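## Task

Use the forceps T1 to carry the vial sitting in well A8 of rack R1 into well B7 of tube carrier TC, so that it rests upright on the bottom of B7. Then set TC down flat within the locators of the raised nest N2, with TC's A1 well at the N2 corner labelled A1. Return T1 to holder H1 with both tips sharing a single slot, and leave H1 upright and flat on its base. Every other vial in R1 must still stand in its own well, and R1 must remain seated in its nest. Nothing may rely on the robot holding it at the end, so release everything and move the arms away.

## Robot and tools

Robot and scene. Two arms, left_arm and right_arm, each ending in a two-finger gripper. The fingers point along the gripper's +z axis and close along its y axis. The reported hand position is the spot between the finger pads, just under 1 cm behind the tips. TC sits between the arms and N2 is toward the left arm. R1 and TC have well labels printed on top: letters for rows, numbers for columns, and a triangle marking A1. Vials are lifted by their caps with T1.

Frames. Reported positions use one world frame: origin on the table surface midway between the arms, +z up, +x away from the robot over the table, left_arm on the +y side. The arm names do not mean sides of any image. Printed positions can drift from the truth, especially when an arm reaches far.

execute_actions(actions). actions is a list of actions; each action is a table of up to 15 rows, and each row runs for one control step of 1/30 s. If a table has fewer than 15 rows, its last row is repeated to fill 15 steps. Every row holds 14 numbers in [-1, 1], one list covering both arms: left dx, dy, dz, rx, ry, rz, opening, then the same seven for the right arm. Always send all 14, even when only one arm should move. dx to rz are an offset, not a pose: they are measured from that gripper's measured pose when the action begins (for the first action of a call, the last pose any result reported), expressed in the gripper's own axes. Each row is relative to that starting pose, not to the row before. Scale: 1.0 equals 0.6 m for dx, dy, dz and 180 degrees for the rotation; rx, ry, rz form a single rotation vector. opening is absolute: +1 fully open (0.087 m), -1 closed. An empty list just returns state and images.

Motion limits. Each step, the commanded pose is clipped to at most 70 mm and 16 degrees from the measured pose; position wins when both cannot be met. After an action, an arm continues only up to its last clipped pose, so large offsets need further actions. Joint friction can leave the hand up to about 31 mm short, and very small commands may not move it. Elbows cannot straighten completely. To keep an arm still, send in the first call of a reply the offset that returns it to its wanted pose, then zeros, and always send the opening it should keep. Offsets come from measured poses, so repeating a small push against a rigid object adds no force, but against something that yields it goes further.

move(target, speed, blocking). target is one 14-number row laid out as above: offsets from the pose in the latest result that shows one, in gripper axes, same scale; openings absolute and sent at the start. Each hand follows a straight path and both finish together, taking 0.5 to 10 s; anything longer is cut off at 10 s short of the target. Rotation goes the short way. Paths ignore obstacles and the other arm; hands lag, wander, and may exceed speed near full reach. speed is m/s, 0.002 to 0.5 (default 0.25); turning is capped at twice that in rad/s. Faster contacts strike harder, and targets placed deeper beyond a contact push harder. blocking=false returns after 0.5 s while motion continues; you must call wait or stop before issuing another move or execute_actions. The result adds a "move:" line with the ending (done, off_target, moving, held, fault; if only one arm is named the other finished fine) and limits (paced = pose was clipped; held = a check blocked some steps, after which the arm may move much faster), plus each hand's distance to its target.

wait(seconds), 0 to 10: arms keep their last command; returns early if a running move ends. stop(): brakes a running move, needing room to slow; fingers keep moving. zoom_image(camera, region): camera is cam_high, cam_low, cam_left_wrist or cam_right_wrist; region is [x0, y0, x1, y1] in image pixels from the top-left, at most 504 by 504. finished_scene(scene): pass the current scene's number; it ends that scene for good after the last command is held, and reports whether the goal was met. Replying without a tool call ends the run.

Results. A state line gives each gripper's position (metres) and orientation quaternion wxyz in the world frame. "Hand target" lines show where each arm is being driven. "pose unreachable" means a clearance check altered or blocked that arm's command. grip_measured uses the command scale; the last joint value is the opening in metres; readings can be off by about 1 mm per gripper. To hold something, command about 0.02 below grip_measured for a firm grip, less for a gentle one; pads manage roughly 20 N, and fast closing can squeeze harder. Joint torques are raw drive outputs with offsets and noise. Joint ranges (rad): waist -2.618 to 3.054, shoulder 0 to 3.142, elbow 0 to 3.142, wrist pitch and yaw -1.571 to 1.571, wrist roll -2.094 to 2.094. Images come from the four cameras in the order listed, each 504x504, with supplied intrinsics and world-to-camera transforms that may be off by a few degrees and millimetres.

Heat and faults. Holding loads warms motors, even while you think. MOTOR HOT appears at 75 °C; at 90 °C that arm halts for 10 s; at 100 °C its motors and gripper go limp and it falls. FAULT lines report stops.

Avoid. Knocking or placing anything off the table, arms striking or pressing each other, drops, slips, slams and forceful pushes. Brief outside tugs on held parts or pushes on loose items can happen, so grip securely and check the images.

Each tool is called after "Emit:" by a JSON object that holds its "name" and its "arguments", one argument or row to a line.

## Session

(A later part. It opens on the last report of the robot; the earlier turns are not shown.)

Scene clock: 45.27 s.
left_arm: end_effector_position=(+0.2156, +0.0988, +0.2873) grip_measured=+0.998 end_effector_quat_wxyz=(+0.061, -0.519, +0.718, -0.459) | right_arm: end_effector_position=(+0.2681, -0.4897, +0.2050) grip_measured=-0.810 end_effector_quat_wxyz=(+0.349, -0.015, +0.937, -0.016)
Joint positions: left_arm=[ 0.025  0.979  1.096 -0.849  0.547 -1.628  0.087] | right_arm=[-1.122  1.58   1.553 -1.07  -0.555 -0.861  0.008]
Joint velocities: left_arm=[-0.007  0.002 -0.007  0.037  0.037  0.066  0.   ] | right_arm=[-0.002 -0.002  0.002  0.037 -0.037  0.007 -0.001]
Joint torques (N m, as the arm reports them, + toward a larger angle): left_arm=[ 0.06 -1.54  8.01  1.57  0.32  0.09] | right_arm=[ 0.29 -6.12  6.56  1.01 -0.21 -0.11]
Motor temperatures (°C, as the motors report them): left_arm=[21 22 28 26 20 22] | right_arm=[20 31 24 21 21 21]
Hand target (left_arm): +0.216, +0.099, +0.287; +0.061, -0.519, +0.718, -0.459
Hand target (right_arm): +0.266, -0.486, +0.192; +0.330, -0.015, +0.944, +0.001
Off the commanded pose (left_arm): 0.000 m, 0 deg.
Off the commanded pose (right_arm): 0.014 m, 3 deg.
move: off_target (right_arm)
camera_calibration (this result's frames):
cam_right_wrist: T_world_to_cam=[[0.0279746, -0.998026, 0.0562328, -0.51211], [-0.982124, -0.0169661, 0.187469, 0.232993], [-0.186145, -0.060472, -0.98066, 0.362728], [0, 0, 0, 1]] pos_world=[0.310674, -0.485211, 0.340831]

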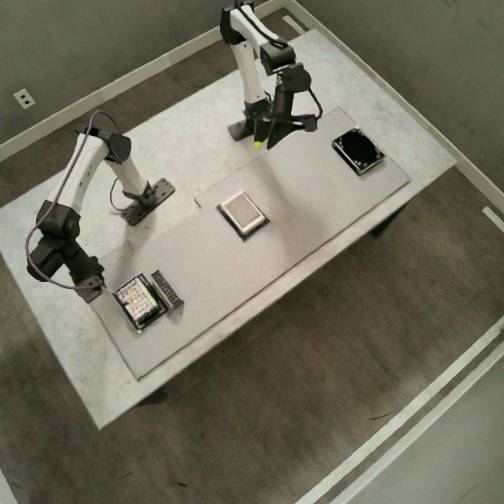

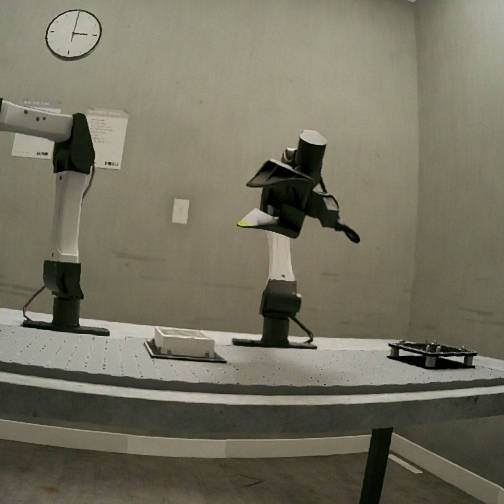

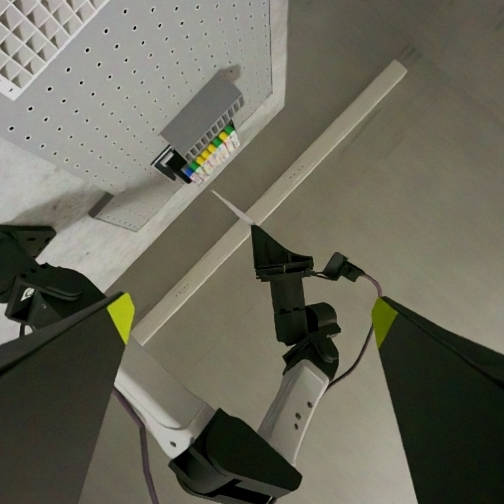

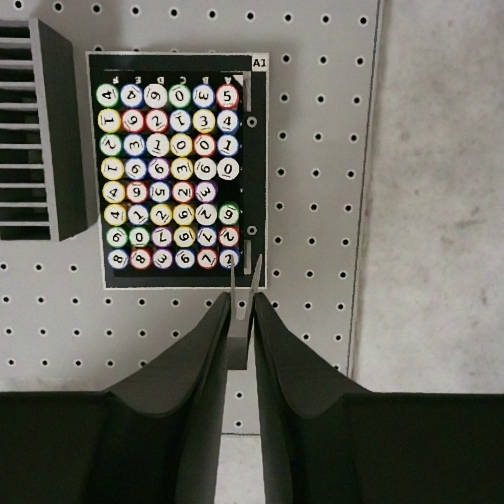

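Emit:
{"name": "move", "arguments": {
  "target": [0,0,0,0,0,0,1,0.035,0.010,0.035,-0.010,0,0,-0.81],
  "speed": 0.03
}}

Emit:
{"name": "zoom_image", "arguments": {
  "camera": "cam_right_wrist",
  "region": [170, 170, 310, 310]
}}

Emit:
{"name": "zoom_image", "arguments": {
  "camera": "cam_left_wrist",
  "region": [150, 120, 270, 240]
}}

Scene clock: 47.13 s.
left_arm: end_effector_position=(+0.2156, +0.0988, +0.2873) grip_measured=+0.998 end_effector_quat_wxyz=(+0.061, -0.519, +0.718, -0.459) | right_arm: end_effector_position=(+0.2693, -0.4870, +0.1802) grip_measured=-0.810 end_effector_quat_wxyz=(+0.349, -0.020, +0.937, -0.004)
Joint positions: left_arm=[ 0.025  0.979  1.096 -0.849  0.547 -1.628  0.087] | right_arm=[-1.122  1.58   1.457 -0.997 -0.573 -0.874  0.008]
Joint velocities: left_arm=[ 0.002  0.012 -0.002 -0.051 -0.037  0.066  0.   ] | right_arm=[-0.007 -0.007 -0.002 -0.007  0.022  0.051 -0.001]
Joint torques (N m, as the arm reports them, + toward a larger angle): left_arm=[ 0.19 -1.4   7.97  1.59  0.32  0.08] | right_arm=[-1.23 -9.02  4.95  1.17 -0.43 -0.13]
Motor temperatures (°C, as the motors report them): left_arm=[21 22 28 26 20 22] | right_arm=[20 31 24 21 21 21]
Hand target (left_arm): +0.216, +0.099, +0.287; +0.061, -0.519, +0.718, -0.459
Hand target (right_arm): +0.266, -0.485, +0.175; +0.349, -0.020, +0.937, -0.001
Off the commanded pose (left_arm): 0.000 m, 0 deg.
Off the commanded pose (right_arm): 0.006 m, 0 deg.
move: done
camera_calibration (this result's frames):
cam_right_wrist: T_world_to_cam=[[0.045457, -0.99831, 0.036201, -0.509294], [-0.981442, -0.0378722, 0.187982, 0.228445], [-0.186293, -0.0440743, -0.981505, 0.34693], [0, 0, 0, 1]] pos_world=[0.311987, -0.48449, 0.316007]

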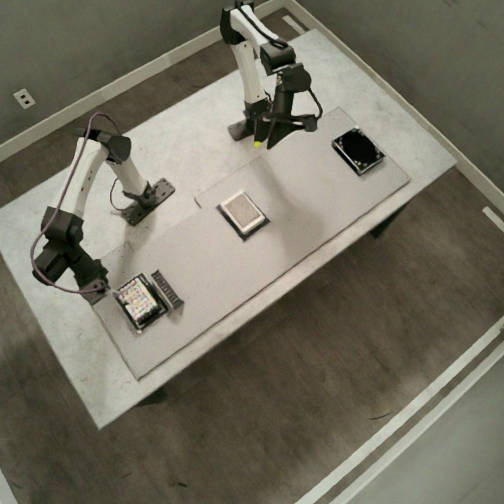

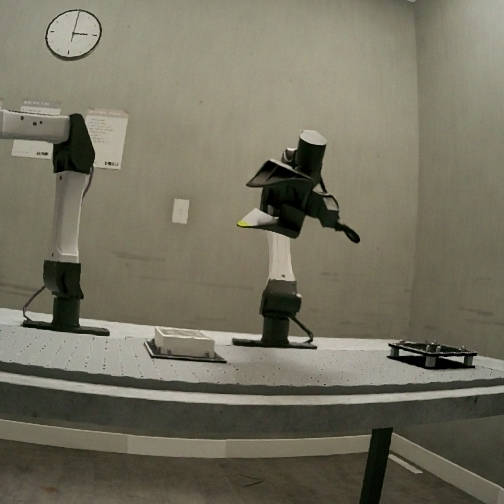

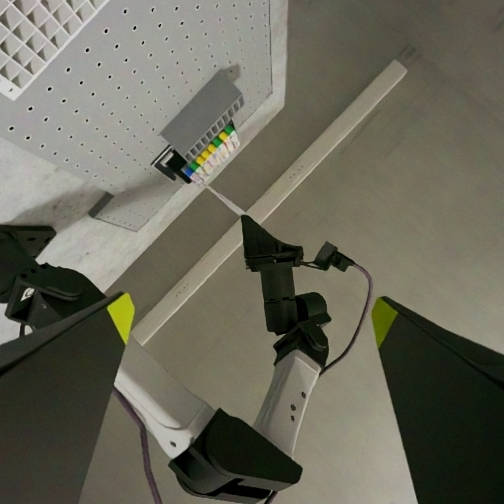

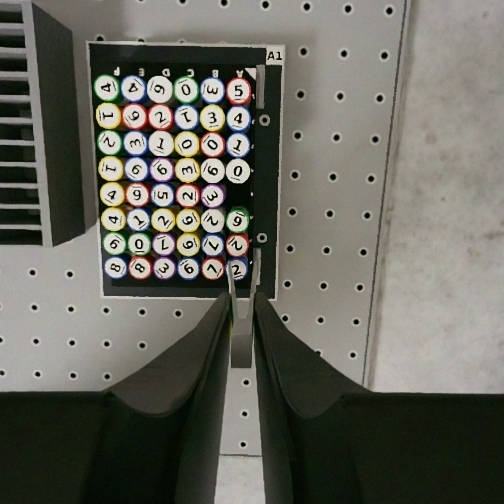

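Region (170, 170, 310, 310) of cam_right_wrist's 504x504 image, scaled by 3.600, with more detail than that image has.

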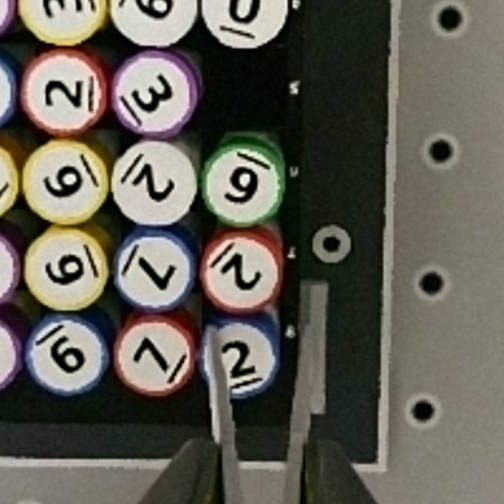

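Region (150, 120, 270, 240) of cam_left_wrist's 504x504 image, scaled by 4.200, with more detail than that image has.

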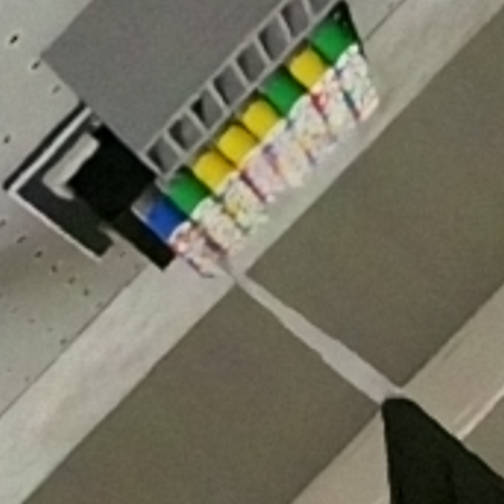

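Emit:
{"name": "move", "arguments": {
  "target": [0,0,0,0,0,0,1,0.006,0.009,-0.014,0,0,0,-0.81],
  "speed": 0.01
}}

Emit:
{"name": "zoom_image", "arguments": {
  "camera": "cam_right_wrist",
  "region": [170, 170, 310, 310]
}}

Scene clock: 48.83 s.
left_arm: end_effector_position=(+0.2156, +0.0988, +0.2873) grip_measured=+0.998 end_effector_quat_wxyz=(+0.061, -0.519, +0.718, -0.459) | right_arm: end_effector_position=(+0.2672, -0.4868, +0.1848) grip_measured=-0.810 end_effector_quat_wxyz=(+0.352, -0.020, +0.936, -0.009)
Joint positions: left_arm=[ 0.025  0.979  1.096 -0.849  0.547 -1.628  0.087] | right_arm=[-1.126  1.565  1.456 -1.    -0.573 -0.877  0.008]
Joint velocities: left_arm=[-0.002  0.002 -0.017 -0.037 -0.037  0.037  0.001] | right_arm=[ 0.017 -0.002  0.012  0.066 -0.051 -0.007 -0.001]
Joint torques (N m, as the arm reports them, + toward a larger angle): left_arm=[ 0.1  -1.47  7.95  1.58  0.32  0.09] | right_arm=[-1.39 -9.58  6.56  1.06 -0.37 -0.13]
Motor temperatures (°C, as the motors report them): left_arm=[21 22 28 26 20 22] | right_arm=[20 31 24 21 21 21]
Hand target (left_arm): +0.216, +0.099, +0.287; +0.061, -0.519, +0.718, -0.459
Hand target (right_arm): +0.261, -0.482, +0.184; +0.349, -0.019, +0.937, -0.004
Off the commanded pose (left_arm): 0.000 m, 0 deg.
Off the commanded pose (right_arm): 0.008 m, 1 deg.
move: done
camera_calibration (this result's frames):
cam_right_wrist: T_world_to_cam=[[0.0430705, -0.997932, 0.0477226, -0.510446], [-0.982768, -0.033725, 0.18174, 0.229041], [-0.179755, -0.0547279, -0.982188, 0.344245], [0, 0, 0, 1]] pos_world=[0.308959, -0.482826, 0.320847]

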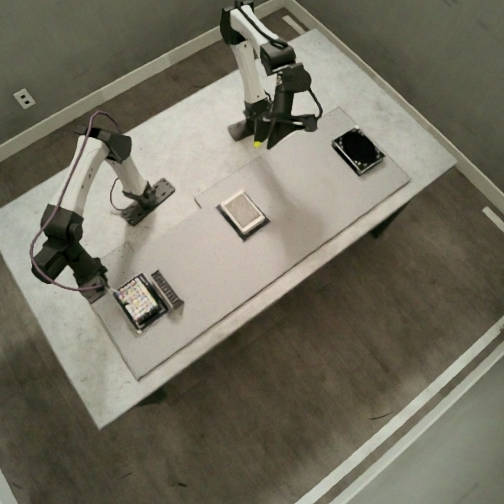

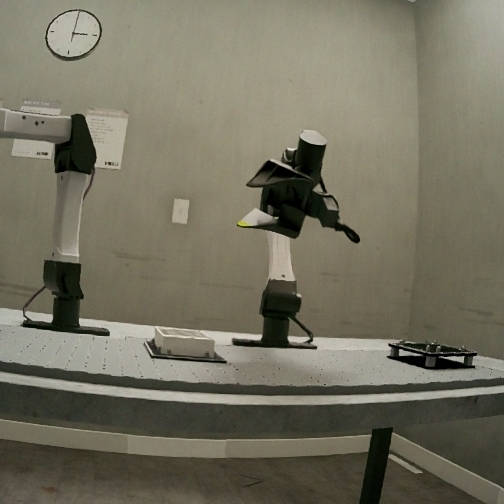

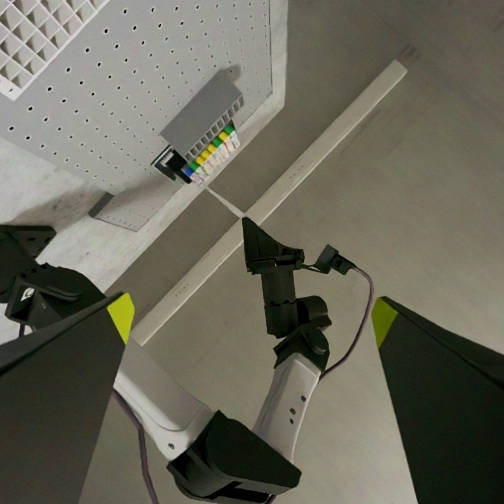

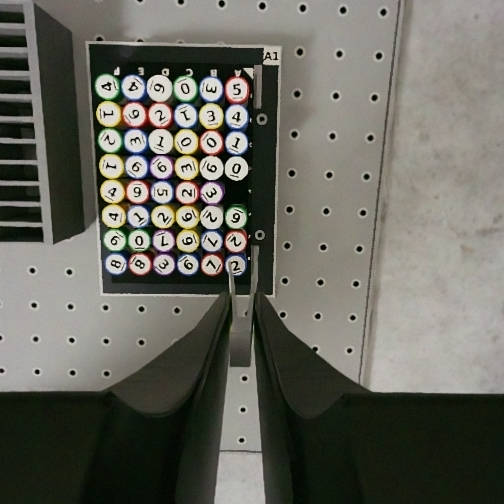

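Region (170, 170, 310, 310) of cam_right_wrist's 504x504 image, scaled by 3.600, with more detail than that image has.

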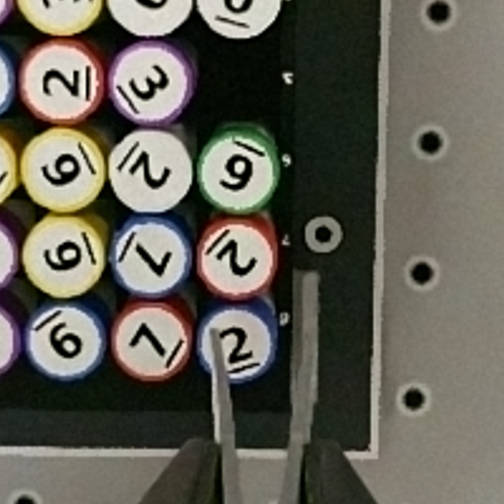

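Emit:
{"name": "move", "arguments": {
  "target": [0,0,0,0,0,0,1,0.010,0.015,-0.004,-0.005,0,0,-0.81],
  "speed": 0.01
}}

Emit:
{"name": "zoom_image", "arguments": {
  "camera": "cam_right_wrist",
  "region": [170, 170, 310, 310]
}}

Scene clock: 51.07 s.
left_arm: end_effector_position=(+0.2156, +0.0988, +0.2873) grip_measured=+0.998 end_effector_quat_wxyz=(+0.061, -0.519, +0.718, -0.459) | right_arm: end_effector_position=(+0.2670, -0.4856, +0.1892) grip_measured=-0.810 end_effector_quat_wxyz=(+0.356, -0.024, +0.934, -0.014)
Joint positions: left_arm=[ 0.025  0.979  1.096 -0.849  0.547 -1.628  0.087] | right_arm=[-1.126  1.552  1.456 -1.001 -0.577 -0.881  0.008]
Joint velocities: left_arm=[-0.007 -0.012  0.012 -0.037  0.007 -0.007 -0.001] | right_arm=[ 0.002 -0.012  0.012 -0.037  0.007 -0.037 -0.001]
Joint torques (N m, as the arm reports them, + toward a larger angle): left_arm=[ 0.07 -1.41  7.95  1.57  0.3   0.11] | right_arm=[-1.11 -9.18  4.68  1.1  -0.44 -0.15]
Motor temperatures (°C, as the motors report them): left_arm=[21 22 29 26 20 22] | right_arm=[20 31 24 21 21 21]
Hand target (left_arm): +0.216, +0.099, +0.287; +0.061, -0.519, +0.718, -0.459
Hand target (right_arm): +0.261, -0.478, +0.183; +0.352, -0.023, +0.936, -0.002
Off the commanded pose (left_arm): 0.000 m, 0 deg.
Off the commanded pose (right_arm): 0.012 m, 1 deg.
move: off_target (right_arm)
camera_calibration (this result's frames):
cam_right_wrist: T_world_to_cam=[[0.0468371, -0.997184, 0.0585646, -0.51211], [-0.984333, -0.0360976, 0.172585, 0.229096], [-0.169985, -0.0657305, -0.983252, 0.340912], [0, 0, 0, 1]] pos_world=[0.307442, -0.47999, 0.325656]

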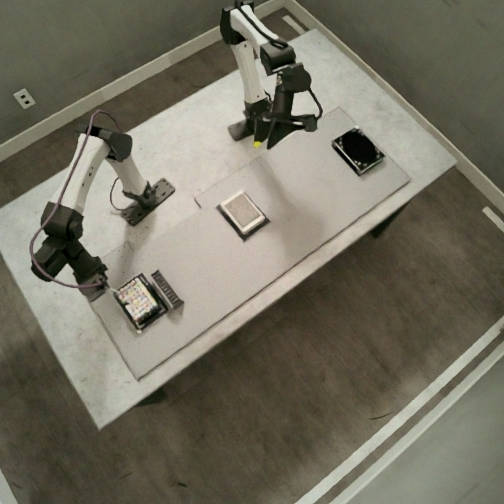

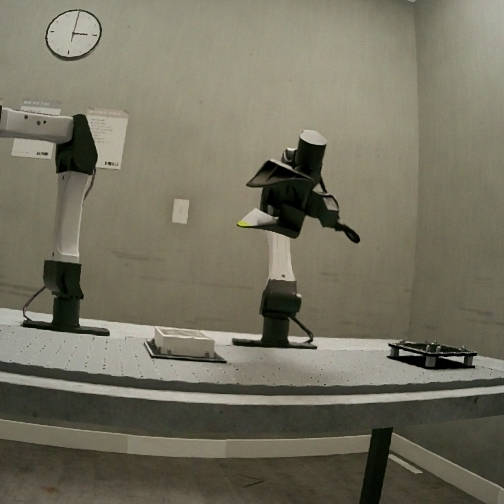

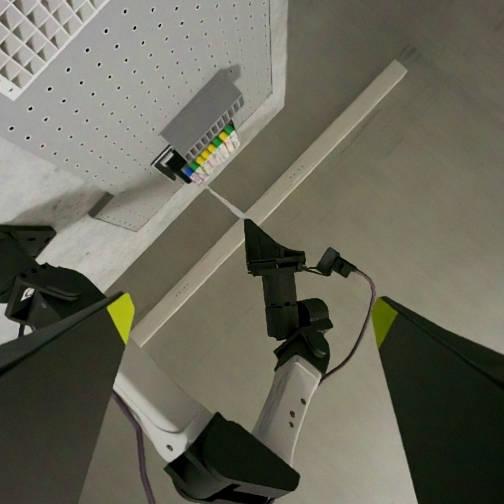

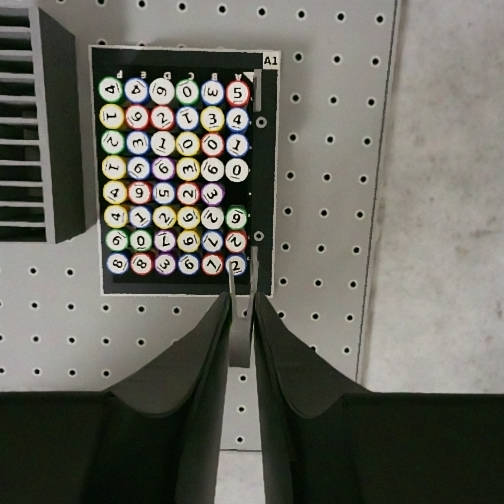

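Region (170, 170, 310, 310) of cam_right_wrist's 504x504 image, scaled by 3.600, with more detail than that image has.

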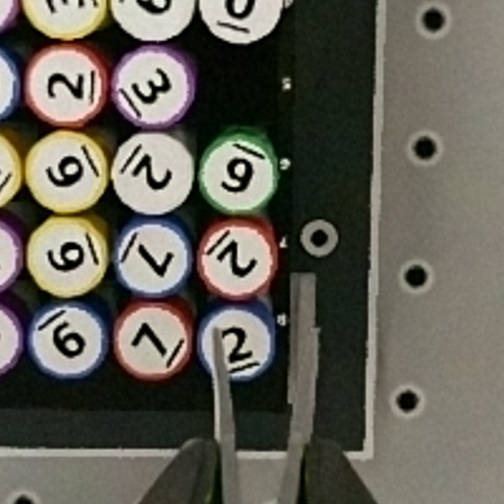

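Emit:
{"name": "move", "arguments": {
  "target": [0,0,0,0,0,0,1,0.015,0.008,0.009,-0.008,0.004,0,-0.81],
  "speed": 0.01
}}

Emit:
{"name": "zoom_image", "arguments": {
  "camera": "cam_right_wrist",
  "region": [170, 170, 310, 310]
}}

Scene clock: 53.07 s.
left_arm: end_effector_position=(+0.2156, +0.0988, +0.2873) grip_measured=+0.998 end_effector_quat_wxyz=(+0.061, -0.519, +0.718, -0.459) | right_arm: end_effector_position=(+0.2671, -0.4860, +0.1892) grip_measured=-0.810 end_effector_quat_wxyz=(+0.356, -0.029, +0.934, -0.015)
Joint positions: left_arm=[ 0.025  0.979  1.096 -0.849  0.547 -1.628  0.087] | right_arm=[-1.126  1.552  1.456 -1.001 -0.577 -0.891  0.008]
Joint velocities: left_arm=[ 0.002 -0.017 -0.007 -0.007 -0.051 -0.066 -0.001] | right_arm=[-0.012  0.012 -0.007 -0.081 -0.037  0.007 -0.   ]
Joint torques (N m, as the arm reports them, + toward a larger angle): left_arm=[-0.01 -1.31  8.05  1.62  0.31  0.1 ] | right_arm=[-0.77 -7.78  4.88  1.15 -0.45 -0.14]
Motor temperatures (°C, as the motors report them): left_arm=[21 22 29 26 20 22] | right_arm=[20 31 24 22 21 21]
Hand target (left_arm): +0.216, +0.099, +0.287; +0.061, -0.519, +0.718, -0.459
Hand target (right_arm): +0.264, -0.481, +0.179; +0.350, -0.029, +0.936, -0.002
Off the commanded pose (left_arm): 0.000 m, 0 deg.
Off the commanded pose (right_arm): 0.012 m, 2 deg.
move: off_target (right_arm)
camera_calibration (this result's frames):
cam_right_wrist: T_world_to_cam=[[0.0547853, -0.996338, 0.0656495, -0.515607], [-0.984004, -0.0427114, 0.17295, 0.225723], [-0.169512, -0.0740745, -0.98274, 0.336628], [0, 0, 0, 1]] pos_world=[0.307422, -0.479142, 0.325628]

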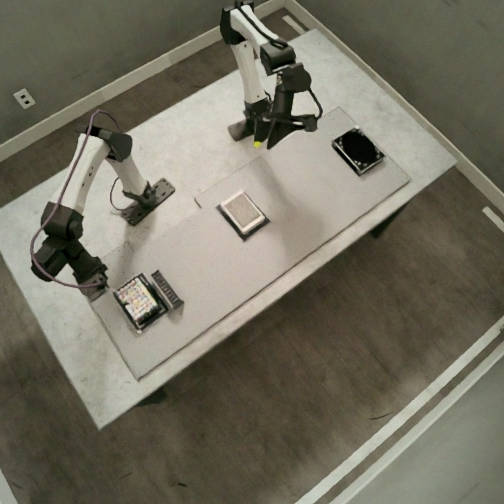

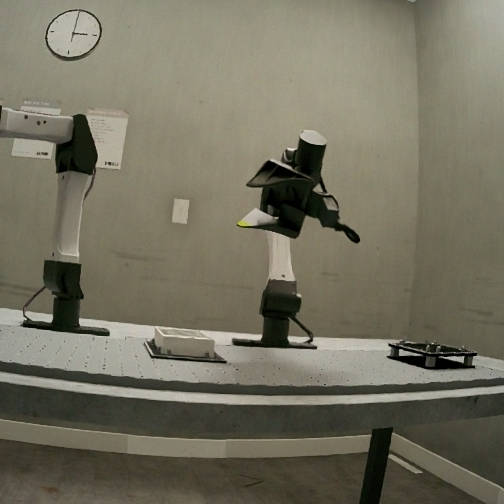

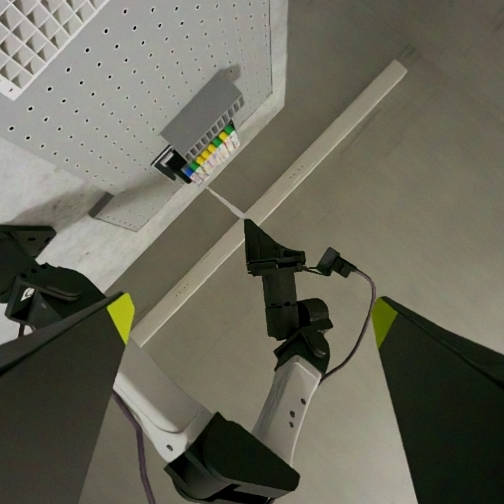

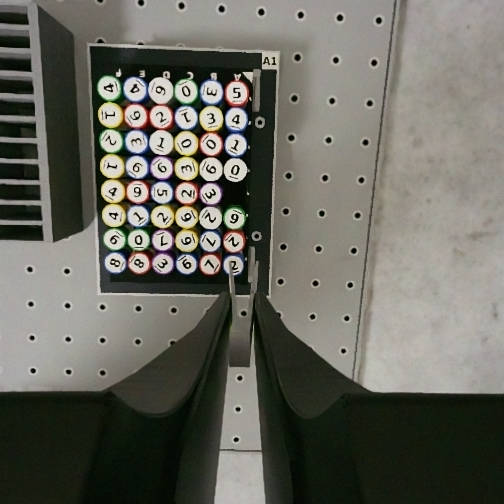

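Region (170, 170, 310, 310) of cam_right_wrist's 504x504 image, scaled by 3.600, with more detail than that image has.

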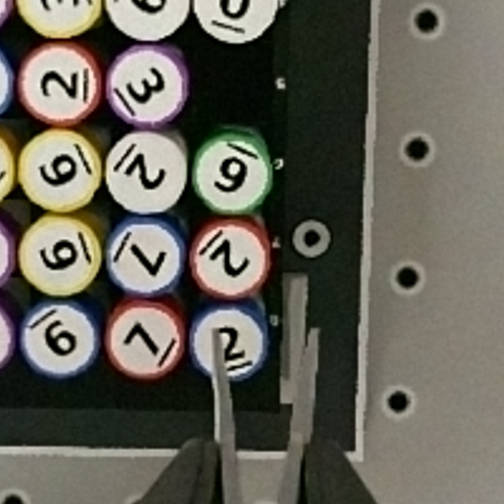

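Emit:
{"name": "move", "arguments": {
  "target": [0,0,0,0,0,0,1,-0.033,0.03,-0.038,-0.0025,0.004,0.021,-0.81],
  "speed": 0.04
}}

Scene clock: 55.13 s.
left_arm: end_effector_position=(+0.2156, +0.0988, +0.2873) grip_measured=+0.998 end_effector_quat_wxyz=(+0.061, -0.519, +0.718, -0.459) | right_arm: end_effector_position=(+0.2677, -0.4707, +0.2072) grip_measured=-0.810 end_effector_quat_wxyz=(+0.349, +0.001, +0.937, +0.008)
Joint positions: left_arm=[ 0.025  0.979  1.096 -0.849  0.547 -1.628  0.087] | right_arm=[-1.101  1.552  1.537 -1.1   -0.569 -0.81   0.008]
Joint velocities: left_arm=[ 0.012 -0.002  0.002 -0.007 -0.022  0.022 -0.001] | right_arm=[-0.002  0.012  0.002 -0.081  0.007 -0.037 -0.   ]
Joint torques (N m, as the arm reports them, + toward a larger angle): left_arm=[ 0.06 -1.42  8.08  1.57  0.34  0.09] | right_arm=[ 0.21 -9.65  8.95  0.96 -0.26  0.03]
Motor temperatures (°C, as the motors report them): left_arm=[21 22 29 26 20 22] | right_arm=[20 31 24 22 21 21]
Hand target (left_arm): +0.216, +0.099, +0.287; +0.061, -0.519, +0.718, -0.459
Hand target (right_arm): +0.266, -0.467, +0.218; +0.351, +0.000, +0.936, +0.000
Off the commanded pose (left_arm): 0.000 m, 0 deg.
Off the commanded pose (right_arm): 0.012 m, 1 deg.
move: off_target (right_arm)
camera_calibration (this result's frames):
cam_right_wrist: T_world_to_cam=[[0.0159572, -0.999873, 0.0000358438, -0.479187], [-0.982258, -0.0156694, 0.186879, 0.233316], [-0.186854, -0.00301727, -0.982383, 0.393528], [0, 0, 0, 1]] pos_world=[0.310355, -0.474283, 0.343011]

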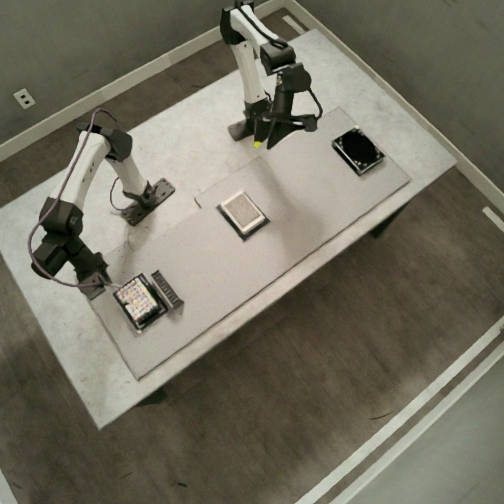

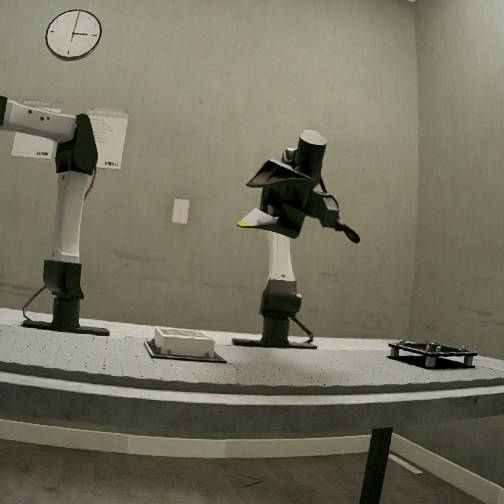

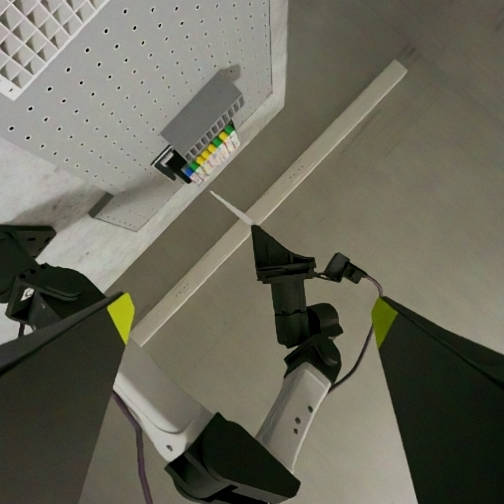

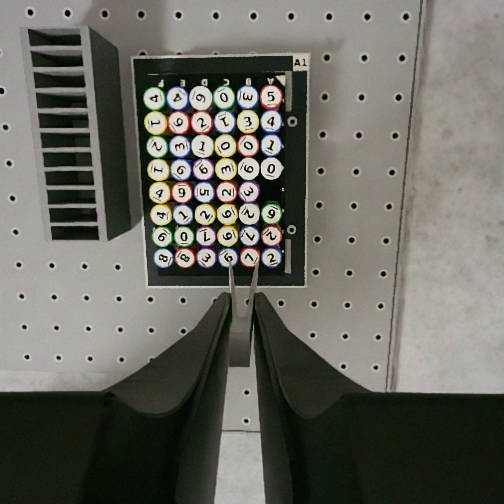

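Emit:
{"name": "move", "arguments": {
  "target": [0,0,0,0,0,0,1,0.033,-0.022,0.031,0.005,0,-0.002,-0.81],
  "speed": 0.03
}}

Emit:
{"name": "zoom_image", "arguments": {
  "camera": "cam_right_wrist",
  "region": [170, 170, 310, 310]
}}

Scene clock: 57.27 s.
left_arm: end_effector_position=(+0.2156, +0.0988, +0.2873) grip_measured=+0.998 end_effector_quat_wxyz=(+0.061, -0.519, +0.718, -0.459) | right_arm: end_effector_position=(+0.2673, -0.4822, +0.1896) grip_measured=-0.810 end_effector_quat_wxyz=(+0.353, -0.001, +0.936, -0.005)
Joint positions: left_arm=[ 0.025  0.979  1.096 -0.849  0.547 -1.628  0.087] | right_arm=[-1.12   1.552  1.46  -1.007 -0.569 -0.828  0.008]
Joint velocities: left_arm=[-0.017  0.002 -0.002  0.022  0.037  0.066 -0.   ] | right_arm=[ 0.002 -0.012  0.002  0.051 -0.007  0.007  0.001]
Joint torques (N m, as the arm reports them, + toward a larger angle): left_arm=[ 0.02 -1.5   8.06  1.59  0.34  0.09] | right_arm=[-1.36 -7.3   5.18  1.3  -0.36 -0.19]
Motor temperatures (°C, as the motors report them): left_arm=[21 22 29 26 20 22] | right_arm=[20 31 24 22 21 21]
Hand target (left_arm): +0.216, +0.099, +0.287; +0.061, -0.519, +0.718, -0.459
Hand target (right_arm): +0.265, -0.483, +0.180; +0.349, +0.001, +0.937, -0.000
Off the commanded pose (left_arm): 0.000 m, 0 deg.
Off the commanded pose (right_arm): 0.010 m, 1 deg.
move: done
camera_calibration (this result's frames):
cam_right_wrist: T_world_to_cam=[[0.0101065, -0.999623, 0.0255344, -0.493917], [-0.984006, -0.00540033, 0.178055, 0.243078], [-0.17785, -0.0269255, -0.983689, 0.362428], [0, 0, 0, 1]] pos_world=[0.30864, -0.482659, 0.325847]

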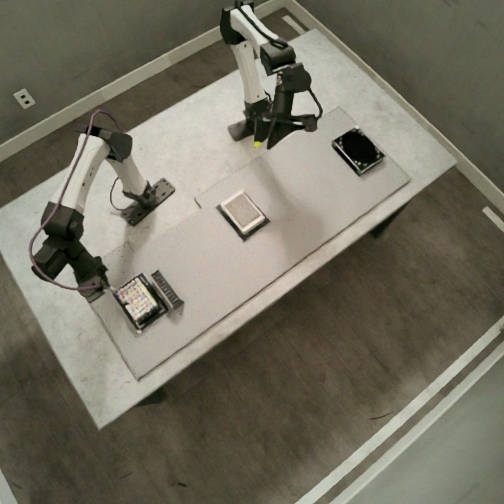

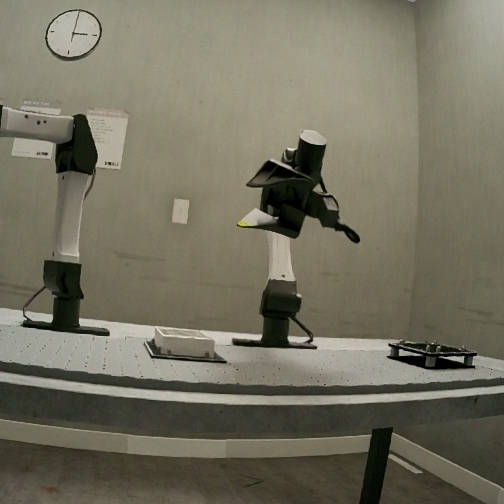

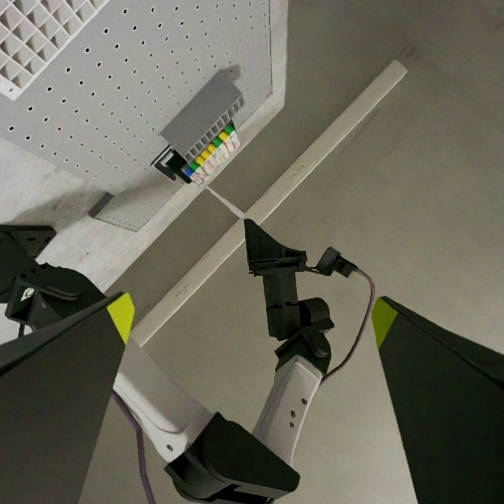

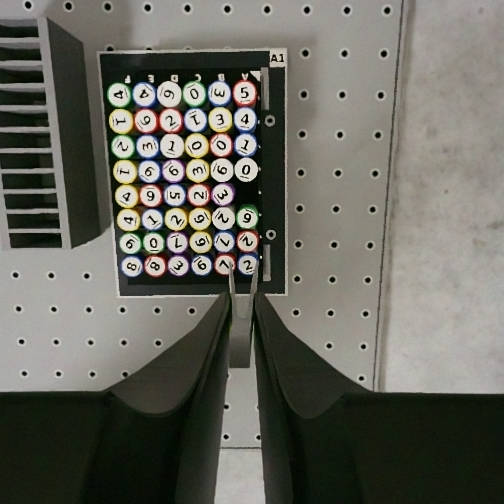

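Region (170, 170, 310, 310) of cam_right_wrist's 504x504 image, scaled by 3.600, with more detail than that image has.

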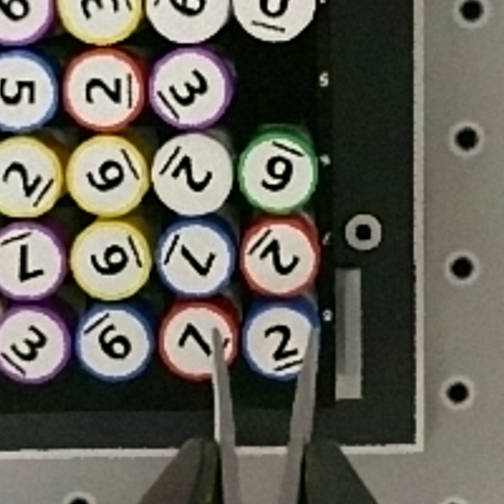

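Emit:
{"name": "move", "arguments": {
  "target": [0,0,0,0,0,0,1,0.021,-0.008,0.009,0.003,0.003,0,-0.81],
  "speed": 0.01
}}

Emit:
{"name": "zoom_image", "arguments": {
  "camera": "cam_right_wrist",
  "region": [170, 170, 310, 310]
}}

Scene clock: 59.70 s.
left_arm: end_effector_position=(+0.2156, +0.0988, +0.2873) grip_measured=+0.998 end_effector_quat_wxyz=(+0.061, -0.519, +0.718, -0.459) | right_arm: end_effector_position=(+0.2654, -0.4859, +0.1848) grip_measured=-0.810 end_effector_quat_wxyz=(+0.353, -0.001, +0.935, -0.009)
Joint positions: left_arm=[ 0.025  0.979  1.096 -0.849  0.547 -1.628  0.087] | right_arm=[-1.13   1.552  1.441 -0.987 -0.569 -0.837  0.008]
Joint velocities: left_arm=[-0.002  0.007  0.007 -0.051  0.037 -0.007 -0.   ] | right_arm=[-0.017  0.002  0.002 -0.051 -0.037 -0.007  0.001]
Joint torques (N m, as the arm reports them, + toward a larger angle): left_arm=[-0.01 -1.49  8.02  1.58  0.32  0.1 ] | right_arm=[-1.27 -8.22  5.21  1.24 -0.3  -0.14]
Motor temperatures (°C, as the motors report them): left_arm=[21 22 29 27 20 22] | right_arm=[20 31 24 22 21 21]
Hand target (left_arm): +0.216, +0.099, +0.287; +0.061, -0.519, +0.718, -0.459
Hand target (right_arm): +0.261, -0.487, +0.177; +0.348, +0.000, +0.937, -0.009
Off the commanded pose (left_arm): 0.000 m, 0 deg.
Off the commanded pose (right_arm): 0.009 m, 1 deg.
move: done
camera_calibration (this result's frames):
cam_right_wrist: T_world_to_cam=[[0.00704252, -0.999446, 0.0325324, -0.497836], [-0.984112, -0.00115525, 0.177546, 0.244183], [-0.177411, -0.0332659, -0.983575, 0.354084], [0, 0, 0, 1]] pos_world=[0.306628, -0.485499, 0.32111]

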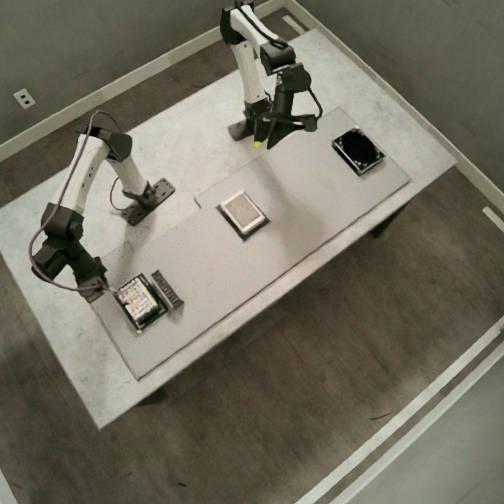

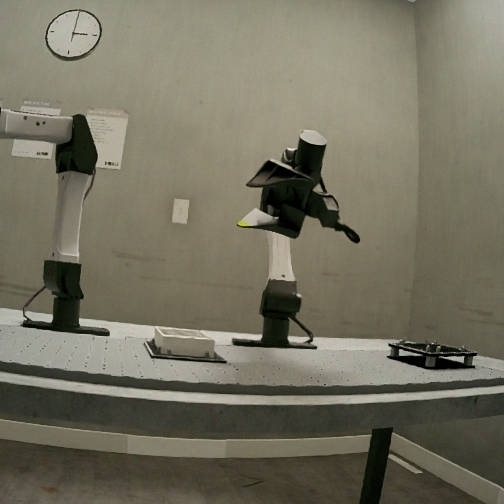

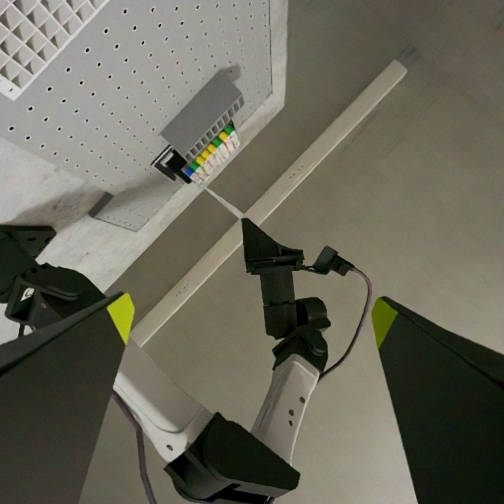

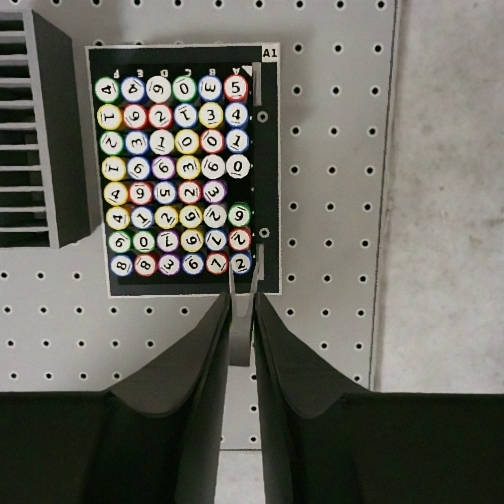

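Region (170, 170, 310, 310) of cam_right_wrist's 504x504 image, scaled by 3.600, with more detail than that image has.

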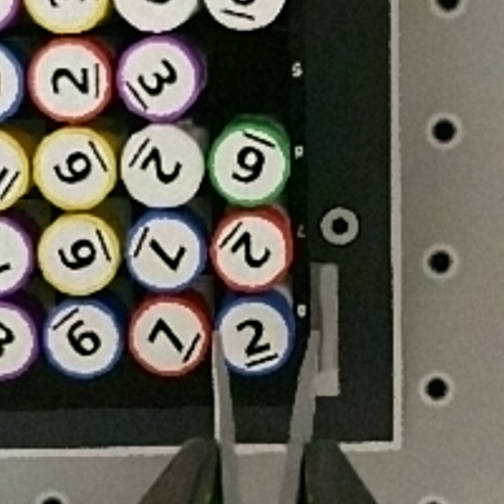

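Emit:
{"name": "move", "arguments": {
  "target": [0,0,0,0,0,0,1,0.022,0.004,0.025,-0.005,0,0.002,-0.81],
  "speed": 0.01
}}

Emit:
{"name": "zoom_image", "arguments": {
  "camera": "cam_right_wrist",
  "region": [170, 170, 310, 310]
}}

Scene clock: 62.50 s.
left_arm: end_effector_position=(+0.2156, +0.0988, +0.2873) grip_measured=+0.998 end_effector_quat_wxyz=(+0.061, -0.519, +0.718, -0.459) | right_arm: end_effector_position=(+0.2682, -0.4879, +0.1743) grip_measured=-0.810 end_effector_quat_wxyz=(+0.359, -0.003, +0.933, -0.010)
Joint positions: left_arm=[ 0.025  0.979  1.096 -0.849  0.547 -1.628  0.087] | right_arm=[-1.13   1.552  1.394 -0.93  -0.576 -0.837  0.008]
Joint velocities: left_arm=[-0.002 -0.017 -0.007 -0.007 -0.051  0.037 -0.001] | right_arm=[-0.017  0.002  0.002  0.007  0.007  0.022 -0.   ]
Joint torques (N m, as the arm reports them, + toward a larger angle): left_arm=[-0.03 -1.6   8.04  1.57  0.3   0.08] | right_arm=[-0.76 -8.2   4.94  1.19 -0.38 -0.08]
Motor temperatures (°C, as the motors report them): left_arm=[21 22 29 27 20 22] | right_arm=[20 31 24 22 21 21]
Hand target (left_arm): +0.216, +0.099, +0.287; +0.061, -0.519, +0.718, -0.459
Hand target (right_arm): +0.265, -0.484, +0.165; +0.353, -0.001, +0.935, +0.000
Off the commanded pose (left_arm): 0.000 m, 0 deg.
Off the commanded pose (right_arm): 0.011 m, 1 deg.
move: off_target (right_arm)
camera_calibration (this result's frames):
cam_right_wrist: T_world_to_cam=[[0.0102761, -0.999245, 0.0374778, -0.501175], [-0.985977, -0.00388231, 0.166835, 0.249838], [-0.166564, -0.0386667, -0.985272, 0.338955], [0, 0, 0, 1]] pos_world=[0.307942, -0.48672, 0.311064]

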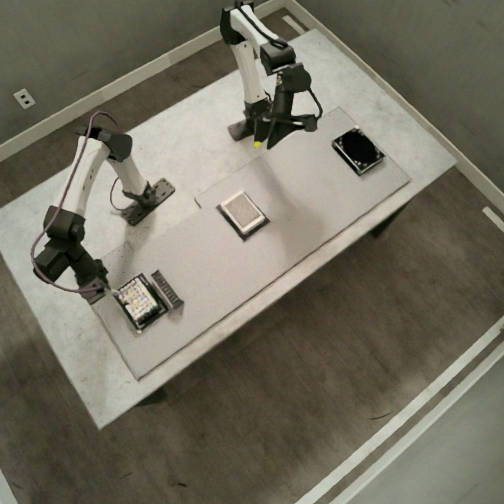

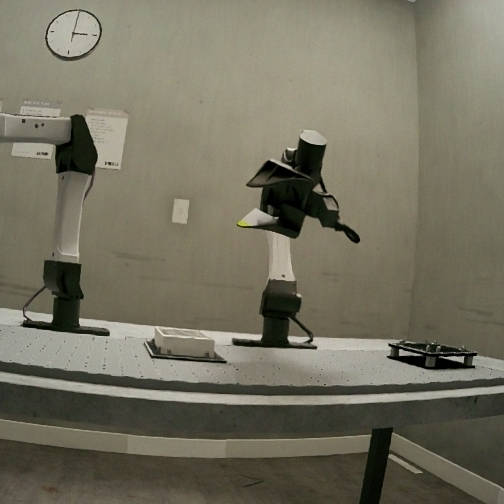

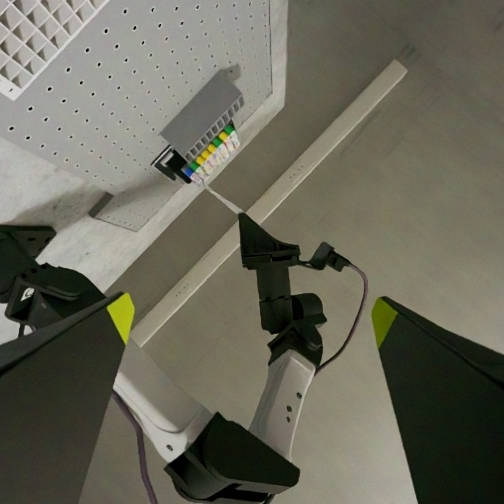

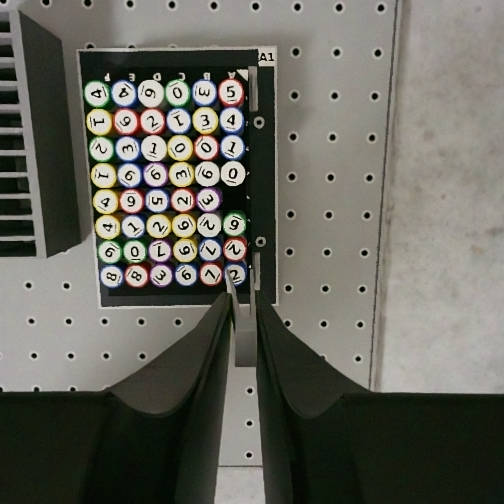

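Region (170, 170, 310, 310) of cam_right_wrist's 504x504 image, scaled by 3.600, with more detail than that image has.

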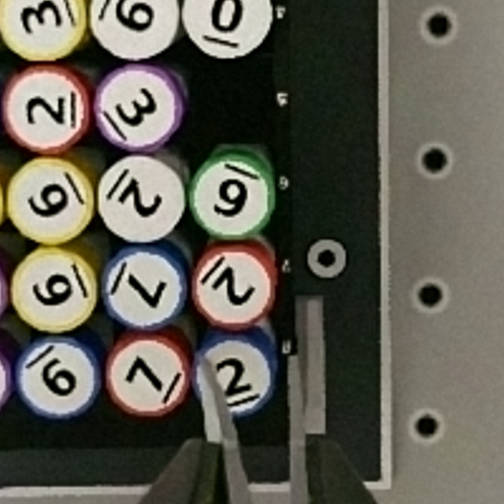

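Emit:
{"name": "move", "arguments": {
  "target": [0,0,0,0,0,0,1,0.010,0.014,-0.004,-0.006,0.004,0.002,-0.81],
  "speed": 0.01
}}

Emit:
{"name": "zoom_image", "arguments": {
  "camera": "cam_right_wrist",
  "region": [170, 170, 310, 310]
}}

Scene clock: 64.43 s.
left_arm: end_effector_position=(+0.2156, +0.0988, +0.2873) grip_measured=+0.998 end_effector_quat_wxyz=(+0.061, -0.519, +0.718, -0.459) | right_arm: end_effector_position=(+0.2682, -0.4880, +0.1744) grip_measured=-0.810 end_effector_quat_wxyz=(+0.359, -0.004, +0.933, -0.010)
Joint positions: left_arm=[ 0.025  0.979  1.096 -0.849  0.547 -1.628  0.087] | right_arm=[-1.13   1.552  1.394 -0.93  -0.576 -0.837  0.008]
Joint velocities: left_arm=[-0.012 -0.017 -0.007 -0.037 -0.007  0.022 -0.001] | right_arm=[-0.012 -0.017 -0.007 -0.037  0.081 -0.007  0.   ]
Joint torques (N m, as the arm reports them, + toward a larger angle): left_arm=[ 0.11 -1.42  8.    1.57  0.32  0.12] | right_arm=[-0.65 -9.42  6.03  0.95 -0.41 -0.1 ]
Motor temperatures (°C, as the motors report them): left_arm=[21 22 29 27 20 22] | right_arm=[20 31 24 22 22 21]
Hand target (left_arm): +0.216, +0.099, +0.287; +0.061, -0.519, +0.718, -0.459
Hand target (right_arm): +0.262, -0.480, +0.172; +0.353, -0.004, +0.936, -0.000
Off the commanded pose (left_arm): 0.000 m, 0 deg.
Off the commanded pose (right_arm): 0.011 m, 1 deg.
move: off_target (right_arm)
camera_calibration (this result's frames):
cam_right_wrist: T_world_to_cam=[[0.010268, -0.999233, 0.0377956, -0.501295], [-0.986013, -0.00382965, 0.166625, 0.249951], [-0.166353, -0.0389778, -0.985296, 0.338788], [0, 0, 0, 1]] pos_world=[0.307961, -0.486748, 0.311105]

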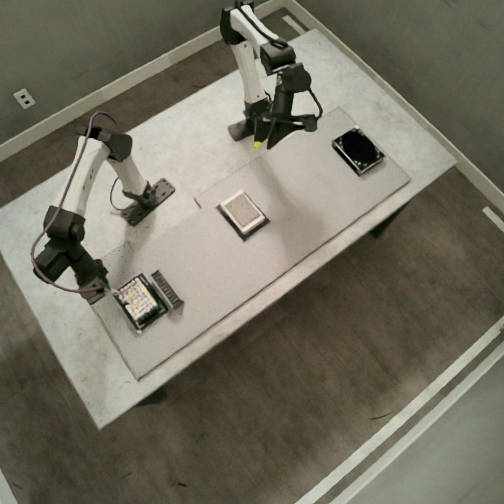

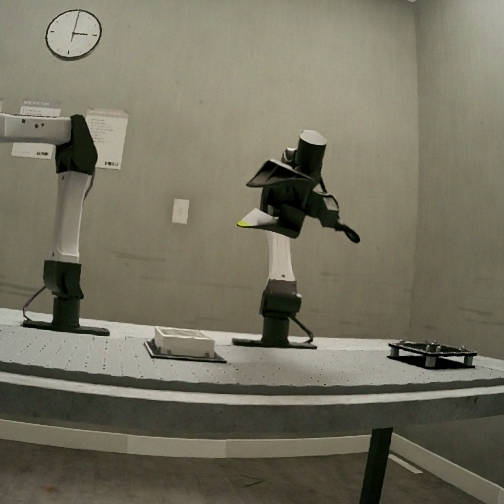

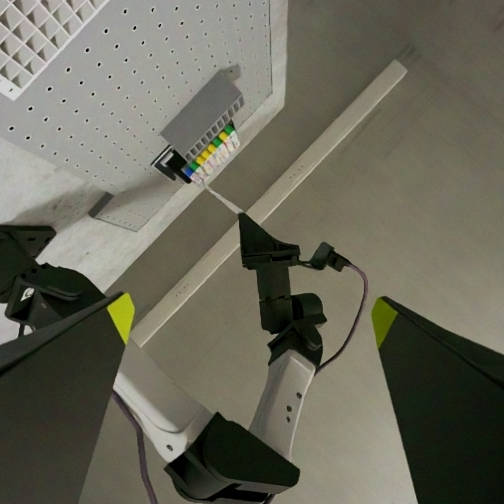

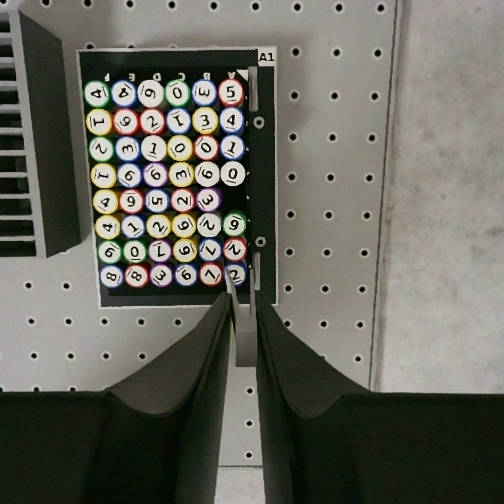

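Region (170, 170, 310, 310) of cam_right_wrist's 504x504 image, scaled by 3.600, with more detail than that image has.

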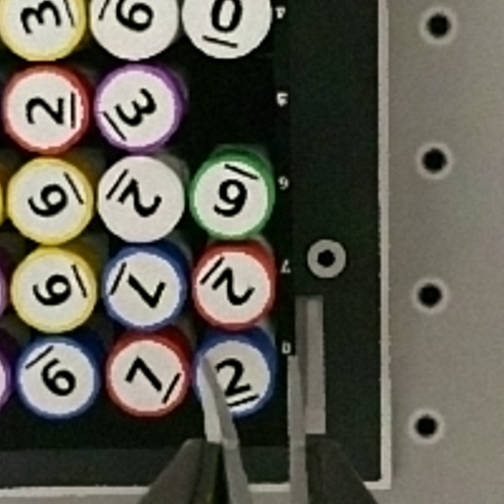

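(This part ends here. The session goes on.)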